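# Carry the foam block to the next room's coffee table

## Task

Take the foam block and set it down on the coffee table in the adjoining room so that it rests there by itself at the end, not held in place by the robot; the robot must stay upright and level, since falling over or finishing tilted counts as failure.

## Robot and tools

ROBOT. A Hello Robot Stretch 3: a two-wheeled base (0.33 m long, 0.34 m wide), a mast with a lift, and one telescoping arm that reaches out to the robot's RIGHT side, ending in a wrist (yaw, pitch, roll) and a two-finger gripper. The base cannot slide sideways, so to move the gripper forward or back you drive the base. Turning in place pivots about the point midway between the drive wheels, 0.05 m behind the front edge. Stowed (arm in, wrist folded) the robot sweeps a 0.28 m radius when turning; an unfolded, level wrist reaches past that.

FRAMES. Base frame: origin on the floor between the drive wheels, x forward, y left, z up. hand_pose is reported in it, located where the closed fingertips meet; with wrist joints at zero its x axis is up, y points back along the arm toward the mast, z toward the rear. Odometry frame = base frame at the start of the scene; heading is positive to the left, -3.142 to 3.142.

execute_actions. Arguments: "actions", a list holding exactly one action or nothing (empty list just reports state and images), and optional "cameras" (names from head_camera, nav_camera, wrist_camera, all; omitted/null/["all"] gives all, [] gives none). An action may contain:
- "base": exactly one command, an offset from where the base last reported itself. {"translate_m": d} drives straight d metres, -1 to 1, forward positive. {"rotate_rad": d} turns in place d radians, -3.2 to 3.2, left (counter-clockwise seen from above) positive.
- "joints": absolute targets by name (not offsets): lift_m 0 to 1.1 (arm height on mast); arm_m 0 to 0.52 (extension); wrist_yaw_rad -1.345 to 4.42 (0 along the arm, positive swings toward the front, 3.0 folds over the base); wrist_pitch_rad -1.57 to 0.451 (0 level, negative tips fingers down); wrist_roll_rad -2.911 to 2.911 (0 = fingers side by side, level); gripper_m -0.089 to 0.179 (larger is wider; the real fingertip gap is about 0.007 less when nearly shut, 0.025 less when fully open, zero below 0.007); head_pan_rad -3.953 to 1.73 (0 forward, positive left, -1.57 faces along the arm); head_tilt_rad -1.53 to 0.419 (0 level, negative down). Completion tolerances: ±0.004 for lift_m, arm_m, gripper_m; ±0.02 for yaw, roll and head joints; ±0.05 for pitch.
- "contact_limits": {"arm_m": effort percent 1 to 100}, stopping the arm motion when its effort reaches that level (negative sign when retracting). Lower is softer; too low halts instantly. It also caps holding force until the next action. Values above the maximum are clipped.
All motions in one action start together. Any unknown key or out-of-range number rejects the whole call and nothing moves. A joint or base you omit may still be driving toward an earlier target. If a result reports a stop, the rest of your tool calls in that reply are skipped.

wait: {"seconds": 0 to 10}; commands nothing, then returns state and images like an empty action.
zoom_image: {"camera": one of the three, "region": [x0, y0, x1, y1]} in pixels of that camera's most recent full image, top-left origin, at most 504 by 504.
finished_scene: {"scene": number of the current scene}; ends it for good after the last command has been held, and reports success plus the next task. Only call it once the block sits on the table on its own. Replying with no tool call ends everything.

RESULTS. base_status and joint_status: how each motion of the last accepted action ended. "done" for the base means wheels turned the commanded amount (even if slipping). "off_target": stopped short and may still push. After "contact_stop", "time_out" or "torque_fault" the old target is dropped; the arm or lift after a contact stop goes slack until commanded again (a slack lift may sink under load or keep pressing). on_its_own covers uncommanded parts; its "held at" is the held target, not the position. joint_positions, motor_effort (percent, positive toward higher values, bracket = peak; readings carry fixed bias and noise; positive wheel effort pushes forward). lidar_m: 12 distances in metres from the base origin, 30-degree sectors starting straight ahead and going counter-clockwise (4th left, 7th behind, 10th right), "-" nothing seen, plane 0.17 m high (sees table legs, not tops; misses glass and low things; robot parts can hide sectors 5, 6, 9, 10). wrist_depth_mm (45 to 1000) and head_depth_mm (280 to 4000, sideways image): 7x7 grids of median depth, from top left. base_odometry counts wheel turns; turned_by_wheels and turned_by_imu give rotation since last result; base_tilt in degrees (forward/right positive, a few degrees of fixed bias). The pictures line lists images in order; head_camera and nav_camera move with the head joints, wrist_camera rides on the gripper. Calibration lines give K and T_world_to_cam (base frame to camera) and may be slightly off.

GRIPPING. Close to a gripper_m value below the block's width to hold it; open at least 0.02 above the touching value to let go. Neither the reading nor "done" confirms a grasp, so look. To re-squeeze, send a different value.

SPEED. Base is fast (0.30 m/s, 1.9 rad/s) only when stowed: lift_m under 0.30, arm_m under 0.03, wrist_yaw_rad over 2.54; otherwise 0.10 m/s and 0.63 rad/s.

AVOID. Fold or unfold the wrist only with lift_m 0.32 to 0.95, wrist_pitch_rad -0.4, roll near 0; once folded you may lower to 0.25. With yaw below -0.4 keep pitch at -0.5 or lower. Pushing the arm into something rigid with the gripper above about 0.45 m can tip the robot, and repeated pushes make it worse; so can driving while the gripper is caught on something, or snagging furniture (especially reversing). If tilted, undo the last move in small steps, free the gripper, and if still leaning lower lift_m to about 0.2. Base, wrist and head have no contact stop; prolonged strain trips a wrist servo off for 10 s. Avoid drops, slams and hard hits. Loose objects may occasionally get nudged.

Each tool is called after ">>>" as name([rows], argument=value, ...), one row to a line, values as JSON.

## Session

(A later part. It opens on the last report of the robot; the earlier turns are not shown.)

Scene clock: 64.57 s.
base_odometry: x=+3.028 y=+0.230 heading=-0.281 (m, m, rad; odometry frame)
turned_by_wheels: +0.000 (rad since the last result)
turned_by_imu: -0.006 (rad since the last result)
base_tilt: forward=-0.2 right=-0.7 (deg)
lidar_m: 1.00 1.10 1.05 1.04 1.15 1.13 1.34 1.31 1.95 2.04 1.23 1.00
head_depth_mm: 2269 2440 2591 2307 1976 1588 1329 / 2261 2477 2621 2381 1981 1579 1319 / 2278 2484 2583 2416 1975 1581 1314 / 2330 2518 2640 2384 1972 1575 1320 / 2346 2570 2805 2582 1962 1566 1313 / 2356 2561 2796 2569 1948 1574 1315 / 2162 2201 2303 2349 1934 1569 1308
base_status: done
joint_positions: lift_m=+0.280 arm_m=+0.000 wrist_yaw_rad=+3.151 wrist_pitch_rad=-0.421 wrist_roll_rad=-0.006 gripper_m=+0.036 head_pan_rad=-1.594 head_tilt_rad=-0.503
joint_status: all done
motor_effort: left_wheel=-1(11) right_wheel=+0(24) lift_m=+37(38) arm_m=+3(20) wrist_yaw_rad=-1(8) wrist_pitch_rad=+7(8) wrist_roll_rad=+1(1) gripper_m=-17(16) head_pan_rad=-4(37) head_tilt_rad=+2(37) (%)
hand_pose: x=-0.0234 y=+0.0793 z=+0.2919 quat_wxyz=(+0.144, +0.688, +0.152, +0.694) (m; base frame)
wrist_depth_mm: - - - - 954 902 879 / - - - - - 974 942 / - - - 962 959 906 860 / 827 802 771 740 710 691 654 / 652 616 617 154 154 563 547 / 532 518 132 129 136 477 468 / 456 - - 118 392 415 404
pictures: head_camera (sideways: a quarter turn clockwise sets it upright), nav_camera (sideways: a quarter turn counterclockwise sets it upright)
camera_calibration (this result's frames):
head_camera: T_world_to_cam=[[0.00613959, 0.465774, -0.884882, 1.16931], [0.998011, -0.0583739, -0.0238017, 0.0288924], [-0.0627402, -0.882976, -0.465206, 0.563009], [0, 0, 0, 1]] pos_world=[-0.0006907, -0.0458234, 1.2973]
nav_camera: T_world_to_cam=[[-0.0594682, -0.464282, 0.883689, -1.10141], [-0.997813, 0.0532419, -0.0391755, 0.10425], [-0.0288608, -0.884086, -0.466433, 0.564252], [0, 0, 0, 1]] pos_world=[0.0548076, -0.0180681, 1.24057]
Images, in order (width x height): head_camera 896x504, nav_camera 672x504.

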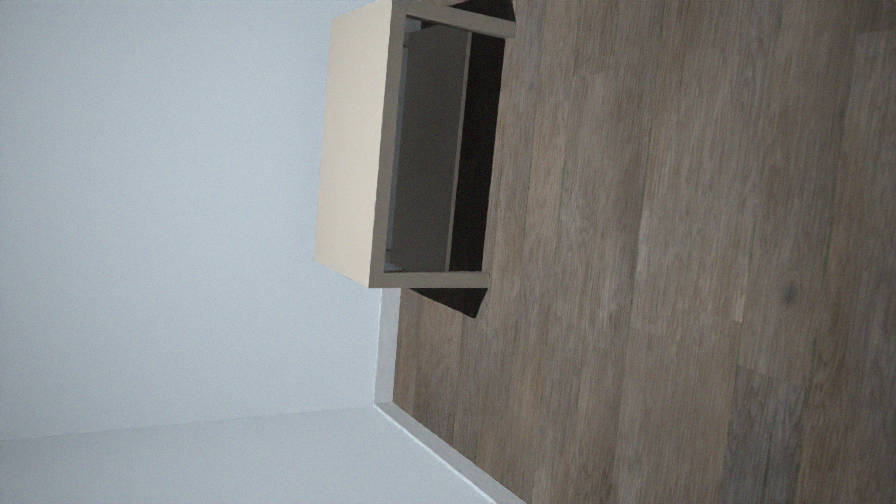

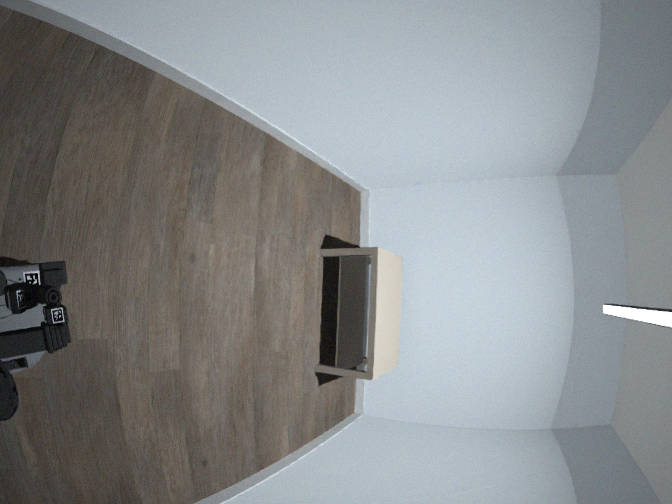

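>>> execute_actions([
  {"base":{"rotate_rad":-1.82}},
], cameras=[])

>>> execute_actions([
  {"base":{"translate_m":1.0}},
], cameras=[])

>>> execute_actions([
  {"base":{"translate_m":0.56}},
], cameras=[])

>>> execute_actions([
  {"base":{"rotate_rad":1.65},"joints":{"head_pan_rad":-1.57,"head_tilt_rad":-0.9}},
], cameras=[])

>>> execute_actions([
  {"joints":{"lift_m":0.34}},
], cameras=[])

>>> execute_actions([
  {"joints":{"wrist_yaw_rad":0.0,"lift_m":0.51}},
], cameras=["head_camera","wrist_camera"])

Scene clock: 67.23 s.
base_odometry: x=+3.028 y=+0.230 heading=-2.101 (m, m, rad; odometry frame)
turned_by_wheels: -1.820 (rad since the last result)
turned_by_imu: -1.833 (rad since the last result)
base_tilt: forward=-0.2 right=-0.7 (deg)
lidar_m: 2.05 1.54 1.06 1.00 1.02 1.11 1.04 1.06 1.19 1.11 1.16 1.49
head_depth_mm: 979 1062 1167 1305 1460 1576 1328 / 960 1054 1149 1274 1438 1561 1316 / 944 1021 1137 1258 1405 1528 1315 / 932 1012 1112 1226 1372 1491 1318 / 927 1007 1102 1214 1368 1492 1309 / 919 1003 1097 1211 1355 1488 1301 / 919 999 1089 1201 1336 1479 1308
base_status: done
joint_positions: lift_m=+0.280 arm_m=+0.000 wrist_yaw_rad=+3.151 wrist_pitch_rad=-0.421 wrist_roll_rad=-0.006 gripper_m=+0.036 head_pan_rad=-1.594 head_tilt_rad=-0.503
joint_status: not commanded
motor_effort: left_wheel=+2(11) right_wheel=-3(6) lift_m=+38(38) arm_m=+3(3) wrist_yaw_rad=-1(1) wrist_pitch_rad=+7(7) wrist_roll_rad=+1(1) gripper_m=-18(17) head_pan_rad=-2(3) head_tilt_rad=+2(2) (%)
hand_pose: x=-0.0234 y=+0.0792 z=+0.2919 quat_wxyz=(+0.144, +0.688, +0.152, +0.694) (m; base frame)
wrist_depth_mm: 915 911 - 938 938 955 973 / 975 - - - - - - / - - - 991 973 885 860 / 834 786 785 722 721 677 684 / 650 634 641 154 154 568 552 / 531 525 131 130 135 471 457 / 451 - - 117 395 413 400
pictures: none
No camera images: the call's "cameras" was empty. Leave "cameras" out to get every camera's image.

Scene clock: 72.23 s.
base_odometry: x=+2.523 y=-0.633 heading=-2.101 (m, m, rad; odometry frame)
turned_by_wheels: +0.000 (rad since the last result)
turned_by_imu: +0.005 (rad since the last result)
base_tilt: forward=-0.1 right=-0.7 (deg)
lidar_m: 1.56 1.09 1.13 1.07 1.09 1.43 2.04 1.60 1.15 1.05 1.08 1.08
head_depth_mm: 939 1031 1125 1249 1398 1538 1325 / 902 1006 1105 1238 1381 1512 1319 / 889 971 1063 1171 1319 1473 1314 / 881 955 1053 1163 1294 1459 1314 / 870 943 1037 1152 1276 1444 1309 / 863 937 1027 1128 1261 1426 1304 / 857 928 1009 1119 1247 1402 1311
base_status: done
joint_positions: lift_m=+0.280 arm_m=+0.000 wrist_yaw_rad=+3.151 wrist_pitch_rad=-0.421 wrist_roll_rad=-0.006 gripper_m=+0.036 head_pan_rad=-1.594 head_tilt_rad=-0.503
joint_status: not commanded
motor_effort: left_wheel=+1(10) right_wheel=-2(5) lift_m=+38(37) arm_m=+3(3) wrist_yaw_rad=-1(1) wrist_pitch_rad=+7(7) wrist_roll_rad=+1(1) gripper_m=-16(16) head_pan_rad=-3(3) head_tilt_rad=+2(2) (%)
hand_pose: x=-0.0234 y=+0.0792 z=+0.2919 quat_wxyz=(+0.144, +0.688, +0.152, +0.694) (m; base frame)
wrist_depth_mm: 940 964 - - - - - / - - - - - - - / - - - 988 939 901 873 / 826 802 760 715 720 692 663 / 655 623 641 155 154 559 550 / 533 532 131 129 136 471 457 / 456 - - 118 393 410 401
pictures: none
No camera images: the call's "cameras" was empty. Leave "cameras" out to get every camera's image.

Scene clock: 75.73 s.
base_odometry: x=+2.240 y=-1.117 heading=-2.101 (m, m, rad; odometry frame)
turned_by_wheels: +0.000 (rad since the last result)
turned_by_imu: +0.003 (rad since the last result)
base_tilt: forward=-0.2 right=-0.6 (deg)
lidar_m: 1.16 0.63 0.62 1.11 1.13 1.48 2.60 1.58 1.07 1.01 1.04 0.58
head_depth_mm: 872 952 1048 1166 1301 1479 1320 / 863 943 1031 1150 1281 1457 1324 / 853 929 1022 1136 1267 1437 1317 / 847 920 1006 1113 1253 1417 1318 / 837 910 994 1103 1234 1403 1313 / 828 902 990 1084 1213 1376 1298 / 824 894 975 1074 1199 1346 1309
base_status: done
joint_positions: lift_m=+0.280 arm_m=+0.000 wrist_yaw_rad=+3.151 wrist_pitch_rad=-0.421 wrist_roll_rad=-0.006 gripper_m=+0.036 head_pan_rad=-1.594 head_tilt_rad=-0.503
joint_status: not commanded
motor_effort: left_wheel=+1(8) right_wheel=-2(5) lift_m=+37(38) arm_m=+3(3) wrist_yaw_rad=-1(1) wrist_pitch_rad=+7(7) wrist_roll_rad=+1(1) gripper_m=-18(16) head_pan_rad=-2(2) head_tilt_rad=+2(2) (%)
hand_pose: x=-0.0234 y=+0.0792 z=+0.2919 quat_wxyz=(+0.144, +0.688, +0.152, +0.694) (m; base frame)
wrist_depth_mm: - - - - - - - / - - - - - - - / - - - 960 952 884 553 / 822 791 769 739 710 692 598 / 642 629 634 154 155 574 555 / 535 524 132 129 135 476 463 / 455 - - 118 390 410 399
pictures: none
No camera images: the call's "cameras" was empty. Leave "cameras" out to get every camera's image.

Scene clock: 78.13 s.
base_odometry: x=+2.240 y=-1.117 heading=-0.451 (m, m, rad; odometry frame)
turned_by_wheels: +1.650 (rad since the last result)
turned_by_imu: +1.661 (rad since the last result)
base_tilt: forward=-0.1 right=-0.7 (deg)
lidar_m: 1.11 1.15 1.59 2.60 1.47 1.05 1.02 0.61 0.58 1.16 0.62 1.15
head_depth_mm: 1053 1217 1341 1066 943 1214 1142 / 1051 1216 1335 1058 941 1244 1132 / 1053 1213 1350 1056 936 1238 1159 / 1047 1221 1233 1052 936 1234 1165 / 1048 1211 1225 1053 951 1228 1133 / 1048 1217 1219 1048 948 1242 1129 / 1051 1213 1219 1041 947 1246 1115
base_status: done
joint_positions: lift_m=+0.280 arm_m=+0.000 wrist_yaw_rad=+3.151 wrist_pitch_rad=-0.421 wrist_roll_rad=-0.006 gripper_m=+0.036 head_pan_rad=-1.577 head_tilt_rad=-0.889
joint_status: all done
motor_effort: left_wheel=-3(8) right_wheel=+2(7) lift_m=+37(38) arm_m=+3(3) wrist_yaw_rad=-1(1) wrist_pitch_rad=+7(7) wrist_roll_rad=+1(1) gripper_m=-17(18) head_pan_rad=+2(6) head_tilt_rad=-7(41) (%)
hand_pose: x=-0.0234 y=+0.0792 z=+0.2919 quat_wxyz=(+0.144, +0.688, +0.152, +0.694) (m; base frame)
wrist_depth_mm: - - - - - - - / - - - - - - - / - - - 978 933 919 859 / 823 794 767 746 728 686 653 / 644 625 646 154 155 569 551 / 535 517 131 129 136 472 462 / 457 - - 117 394 410 401
pictures: none
No camera images: the call's "cameras" was empty. Leave "cameras" out to get every camera's image.

Scene clock: 79.50 s.
base_odometry: x=+2.240 y=-1.117 heading=-0.451 (m, m, rad; odometry frame)
turned_by_wheels: +0.000 (rad since the last result)
turned_by_imu: +0.000 (rad since the last result)
base_tilt: forward=-0.2 right=-0.7 (deg)
lidar_m: 1.11 1.15 1.59 2.61 1.48 1.05 1.01 0.62 0.59 1.16 0.62 1.15
head_depth_mm: 1054 1218 1341 1062 947 1209 1133 / 1052 1220 1344 1059 945 1245 1142 / 1057 1224 1344 1059 941 1232 1168 / 1048 1210 1236 1050 937 1224 1158 / 1047 1209 1230 1050 950 1230 1140 / 1048 1218 1225 1045 945 1236 1121 / 1041 1217 1226 1040 946 1243 1112
base_status: not commanded
joint_positions: lift_m=+0.340 arm_m=+0.000 wrist_yaw_rad=+3.151 wrist_pitch_rad=-0.421 wrist_roll_rad=-0.006 gripper_m=+0.036 head_pan_rad=-1.577 head_tilt_rad=-0.889
joint_status: all done
motor_effort: left_wheel=-2(2) right_wheel=+1(1) lift_m=+41(44) arm_m=+3(3) wrist_yaw_rad=-1(1) wrist_pitch_rad=+7(7) wrist_roll_rad=+1(1) gripper_m=-17(17) head_pan_rad=+3(2) head_tilt_rad=-7(7) (%)
hand_pose: x=-0.0234 y=+0.0792 z=+0.3518 quat_wxyz=(+0.144, +0.688, +0.152, +0.694) (m; base frame)
wrist_depth_mm: - - - - - - - / - - - - - - - / - - - - - - 986 / 961 935 880 859 819 786 762 / 752 738 728 154 155 630 632 / 609 589 549 130 136 546 533 / 514 515 - 118 461 471 455
pictures: none
No camera images: the call's "cameras" was empty. Leave "cameras" out to get every camera's image.

Scene clock: 82.07 s.
base_odometry: x=+2.240 y=-1.117 heading=-0.451 (m, m, rad; odometry frame)
turned_by_wheels: +0.000 (rad since the last result)
turned_by_imu: -0.001 (rad since the last result)
base_tilt: forward=-0.2 right=-0.7 (deg)
lidar_m: 1.11 1.15 1.59 2.60 1.48 1.05 1.01 0.61 0.59 1.16 0.62 1.15
head_depth_mm: 1047 1217 1342 1062 948 1210 1129 / 1049 1220 1352 1060 943 1240 1167 / 1051 1218 1332 1058 939 1243 - / 1048 1219 1230 1049 919 767 - / 1054 1219 1231 1049 949 1231 1124 / 1051 1211 1222 1044 945 1253 1126 / 1052 1215 1210 1039 944 1240 1119
base_status: not commanded
joint_positions: lift_m=+0.510 arm_m=+0.000 wrist_yaw_rad=+0.003 wrist_pitch_rad=-0.421 wrist_roll_rad=-0.006 gripper_m=+0.036 head_pan_rad=-1.577 head_tilt_rad=-0.889
joint_status: all done
motor_effort: left_wheel=-3(3) right_wheel=+2(2) lift_m=+42(44) arm_m=+3(3) wrist_yaw_rad=-3(4) wrist_pitch_rad=+7(7) wrist_roll_rad=+1(1) gripper_m=-17(16) head_pan_rad=+3(3) head_tilt_rad=-7(7) (%)
hand_pose: x=-0.0209 y=-0.3688 z=+0.5218 quat_wxyz=(+0.694, +0.149, -0.689, -0.147) (m; base frame)
wrist_depth_mm: 829 843 830 821 803 816 809 / 931 899 741 696 645 612 873 / 997 509 488 468 447 428 412 / 393 376 364 348 339 330 317 / 308 303 300 155 155 273 265 / 775 603 305 129 136 531 541 / 456 547 523 118 481 493 475
pictures: head_camera (sideways: a quarter turn clockwise sets it upright), wrist_camera
camera_calibration (this result's frames):
head_camera: T_world_to_cam=[[-0.0000881789, 0.764888, -0.644164, 0.855568], [0.998934, -0.0296717, -0.0353692, 0.0439314], [-0.0461669, -0.64348, -0.764069, 0.951682], [0, 0, 0, 1]] pos_world=[0.000127081, -0.0407215, 1.27983]
wrist_camera: T_world_to_cam=[[-0.998982, -0.0154958, -0.042362, 0.000539392], [0.0260425, 0.568671, -0.822152, 0.673866], [0.03683, -0.822419, -0.567689, 0.165249], [0, 0, 0, 1]] pos_world=[-0.0230964, -0.247296, 0.647853]
Images, in order (width x height): head_camera 896x504, wrist_camera 644x364.

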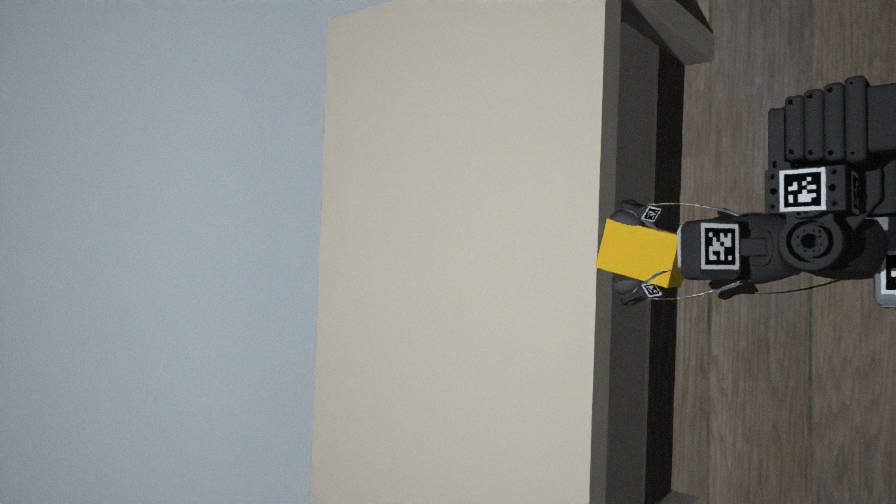

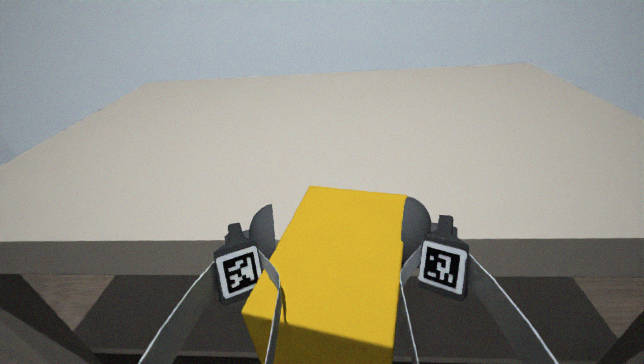

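>>> execute_actions([
  {"joints":{"arm_m":0.3,"lift_m":0.495}},
], cameras=[])

>>> execute_actions([
  {"joints":{"lift_m":0.472}},
], cameras=[])

>>> execute_actions([
  {"joints":{"gripper_m":0.13}},
], cameras=[])

>>> execute_actions([
  {"joints":{"lift_m":0.56}},
], cameras=["wrist_camera","head_camera"])

Scene clock: 85.63 s.
base_odometry: x=+2.240 y=-1.117 heading=-0.451 (m, m, rad; odometry frame)
turned_by_wheels: +0.000 (rad since the last result)
turned_by_imu: -0.001 (rad since the last result)
base_tilt: forward=-0.1 right=-1.0 (deg)
lidar_m: 1.11 1.15 1.59 2.60 1.48 1.05 1.02 0.61 0.58 1.16 0.62 1.15
head_depth_mm: 1052 1219 1341 1069 943 1209 1134 / 1048 1219 1342 1064 941 1240 1150 / 1051 1221 1345 1086 929 1230 1130 / 1057 1219 1233 1096 936 1233 1131 / 1054 1224 1233 1049 954 1227 1122 / 1044 1214 1228 1046 947 1250 1116 / 1047 1215 1219 1039 947 1237 1112
base_status: not commanded
joint_positions: lift_m=+0.495 arm_m=+0.300 wrist_yaw_rad=+0.001 wrist_pitch_rad=-0.421 wrist_roll_rad=-0.006 gripper_m=+0.036 head_pan_rad=-1.577 head_tilt_rad=-0.889
joint_status: all done
motor_effort: left_wheel=-2(3) right_wheel=+1(1) lift_m=+34(36) arm_m=+4(4) wrist_yaw_rad=-1(3) wrist_pitch_rad=+7(7) wrist_roll_rad=+1(1) gripper_m=-17(16) head_pan_rad=+3(4) head_tilt_rad=-6(6) (%)
hand_pose: x=-0.0212 y=-0.6687 z=+0.5070 quat_wxyz=(+0.694, +0.149, -0.689, -0.147) (m; base frame)
wrist_depth_mm: 571 557 552 549 552 541 537 / 607 611 607 592 601 593 592 / 660 474 443 424 403 390 373 / 360 343 332 319 311 301 290 / 280 274 275 155 154 245 238 / 230 225 206 129 137 205 200 / 196 192 183 117 175 179 175
pictures: none
No camera images: the call's "cameras" was empty. Leave "cameras" out to get every camera's image.

Scene clock: 86.60 s.
base_odometry: x=+2.240 y=-1.117 heading=-0.451 (m, m, rad; odometry frame)
turned_by_wheels: +0.000 (rad since the last result)
turned_by_imu: +0.000 (rad since the last result)
base_tilt: forward=+0.0 right=-0.6 (deg)
lidar_m: 1.11 1.15 1.58 2.60 1.48 1.05 1.01 0.61 0.58 1.16 0.62 1.15
head_depth_mm: 1050 1221 1342 1065 945 1216 1134 / 1052 1222 1344 1061 938 1239 1146 / 1054 1214 1345 1080 - 1236 1137 / 1051 1220 1238 1105 938 1234 1132 / 1051 1221 1231 1051 949 1228 1128 / 1047 1218 1228 1047 949 1250 1129 / 1053 1214 1227 1046 942 1243 1118
base_status: not commanded
joint_positions: lift_m=+0.472 arm_m=+0.300 wrist_yaw_rad=+0.001 wrist_pitch_rad=-0.421 wrist_roll_rad=-0.006 gripper_m=+0.036 head_pan_rad=-1.577 head_tilt_rad=-0.889
joint_status: all done
motor_effort: left_wheel=-3(3) right_wheel=+1(1) lift_m=+34(35) arm_m=+4(4) wrist_yaw_rad=-1(1) wrist_pitch_rad=+7(7) wrist_roll_rad=+1(1) gripper_m=-17(16) head_pan_rad=+3(3) head_tilt_rad=-6(7) (%)
hand_pose: x=-0.0212 y=-0.6687 z=+0.4840 quat_wxyz=(+0.694, +0.149, -0.689, -0.147) (m; base frame)
wrist_depth_mm: 563 556 549 547 541 543 533 / 611 621 604 601 589 576 572 / 429 408 391 370 357 342 329 / 314 300 291 283 272 263 254 / 244 238 241 156 154 214 208 / 201 197 179 129 136 179 176 / 170 169 160 118 153 155 151
pictures: none
No camera images: the call's "cameras" was empty. Leave "cameras" out to get every camera's image.

Scene clock: 88.03 s.
base_odometry: x=+2.240 y=-1.117 heading=-0.451 (m, m, rad; odometry frame)
turned_by_wheels: +0.000 (rad since the last result)
turned_by_imu: +0.000 (rad since the last result)
base_tilt: forward=+0.0 right=-0.6 (deg)
lidar_m: 1.10 1.15 1.59 2.60 1.48 1.05 1.01 0.61 0.58 1.16 0.62 1.15
head_depth_mm: 1046 1222 1348 1069 942 1205 1138 / 1055 1216 1340 1064 942 1242 1154 / 1054 1214 1350 1081 - 1237 1134 / 1054 1223 1234 1088 937 1234 1140 / 1049 1215 1234 1052 947 1238 1128 / 1046 1213 1228 1045 946 1252 1114 / 1045 1210 1225 1041 943 1242 1115
base_status: not commanded
joint_positions: lift_m=+0.472 arm_m=+0.300 wrist_yaw_rad=+0.001 wrist_pitch_rad=-0.421 wrist_roll_rad=-0.006 gripper_m=+0.130 head_pan_rad=-1.577 head_tilt_rad=-0.889
joint_status: all done
motor_effort: left_wheel=-3(3) right_wheel=+1(1) lift_m=+34(34) arm_m=+4(4) wrist_yaw_rad=-1(1) wrist_pitch_rad=+7(7) wrist_roll_rad=+1(1) gripper_m=+0(80) head_pan_rad=+3(3) head_tilt_rad=-6(6) (%)
hand_pose: x=-0.0212 y=-0.6687 z=+0.4840 quat_wxyz=(+0.694, +0.149, -0.689, -0.147) (m; base frame)
wrist_depth_mm: 556 564 549 548 543 540 535 / 617 616 602 586 582 579 571 / 431 408 393 371 358 343 329 / 315 301 291 283 271 264 254 / 243 240 233 161 201 220 208 / 202 205 185 134 172 171 176 / 171 166 160 120 154 155 151
pictures: none
No camera images: the call's "cameras" was empty. Leave "cameras" out to get every camera's image.

Scene clock: 89.67 s.
base_odometry: x=+2.240 y=-1.117 heading=-0.451 (m, m, rad; odometry frame)
turned_by_wheels: +0.000 (rad since the last result)
turned_by_imu: +0.000 (rad since the last result)
base_tilt: forward=+0.0 right=-0.8 (deg)
lidar_m: 1.11 1.15 1.59 2.60 1.48 1.05 1.02 0.61 0.58 1.16 0.62 1.15
head_depth_mm: 1052 1215 1342 1067 945 1210 1137 / 1054 1218 1336 1059 949 1256 - / 1054 1224 1342 1130 935 1237 1128 / 1052 1213 1232 1106 937 1234 1131 / 1053 1216 1230 1049 946 1226 1117 / 1048 1207 1219 1053 951 1248 1117 / 1044 1217 1218 1043 942 1238 1117
base_status: not commanded
joint_positions: lift_m=+0.560 arm_m=+0.300 wrist_yaw_rad=+0.001 wrist_pitch_rad=-0.421 wrist_roll_rad=-0.006 gripper_m=+0.130 head_pan_rad=-1.577 head_tilt_rad=-0.889
joint_status: all done
motor_effort: left_wheel=-2(2) right_wheel=+1(1) lift_m=+41(44) arm_m=+4(4) wrist_yaw_rad=-1(1) wrist_pitch_rad=+7(7) wrist_roll_rad=+1(1) gripper_m=+1(0) head_pan_rad=+3(3) head_tilt_rad=-7(7) (%)
hand_pose: x=-0.0212 y=-0.6687 z=+0.5719 quat_wxyz=(+0.694, +0.149, -0.689, -0.147) (m; base frame)
wrist_depth_mm: 562 557 554 550 553 545 533 / 611 609 606 605 598 590 587 / 674 673 674 651 649 630 640 / 502 473 456 440 423 409 397 / 382 373 361 352 343 347 325 / 314 317 295 291 288 267 274 / 266 261 255 210 239 241 237
pictures: head_camera (sideways: a quarter turn clockwise sets it upright), wrist_camera
camera_calibration (this result's frames):
head_camera: T_world_to_cam=[[-0.0000882696, 0.764888, -0.644164, 0.855568], [0.998934, -0.0296716, -0.0353692, 0.0439314], [-0.0461668, -0.64348, -0.764069, 0.951682], [0, 0, 0, 1]] pos_world=[0.000127086, -0.0407215, 1.27983]
wrist_camera: T_world_to_cam=[[-0.999004, -0.0140146, -0.0423561, -0.00133564], [0.026897, 0.568257, -0.822411, 0.885543], [0.0355949, -0.822732, -0.567314, -0.0534451], [0, 0, 0, 1]] pos_world=[-0.0232504, -0.547206, 0.697904]
Images, in order (width x height): head_camera 896x504, wrist_camera 644x364.

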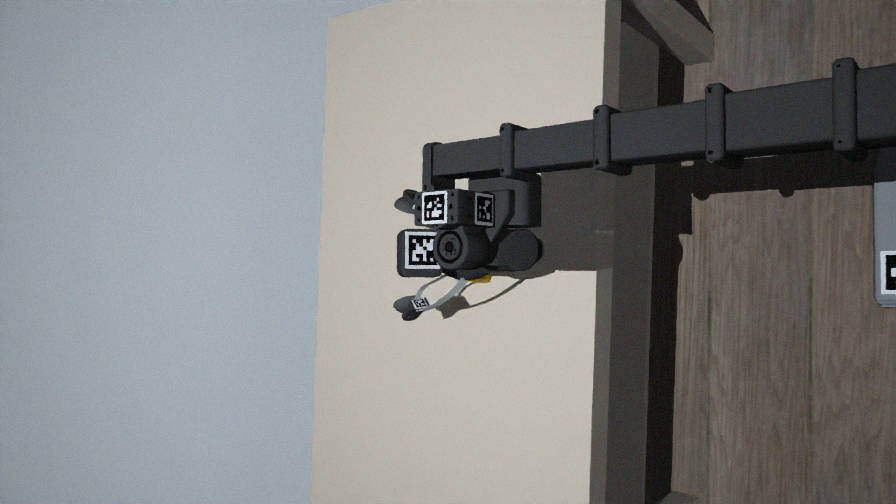

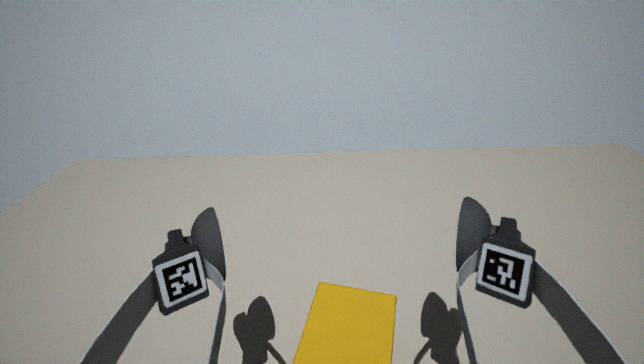

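>>> finished_scene(scene=2)

The scene is finished: the task was done.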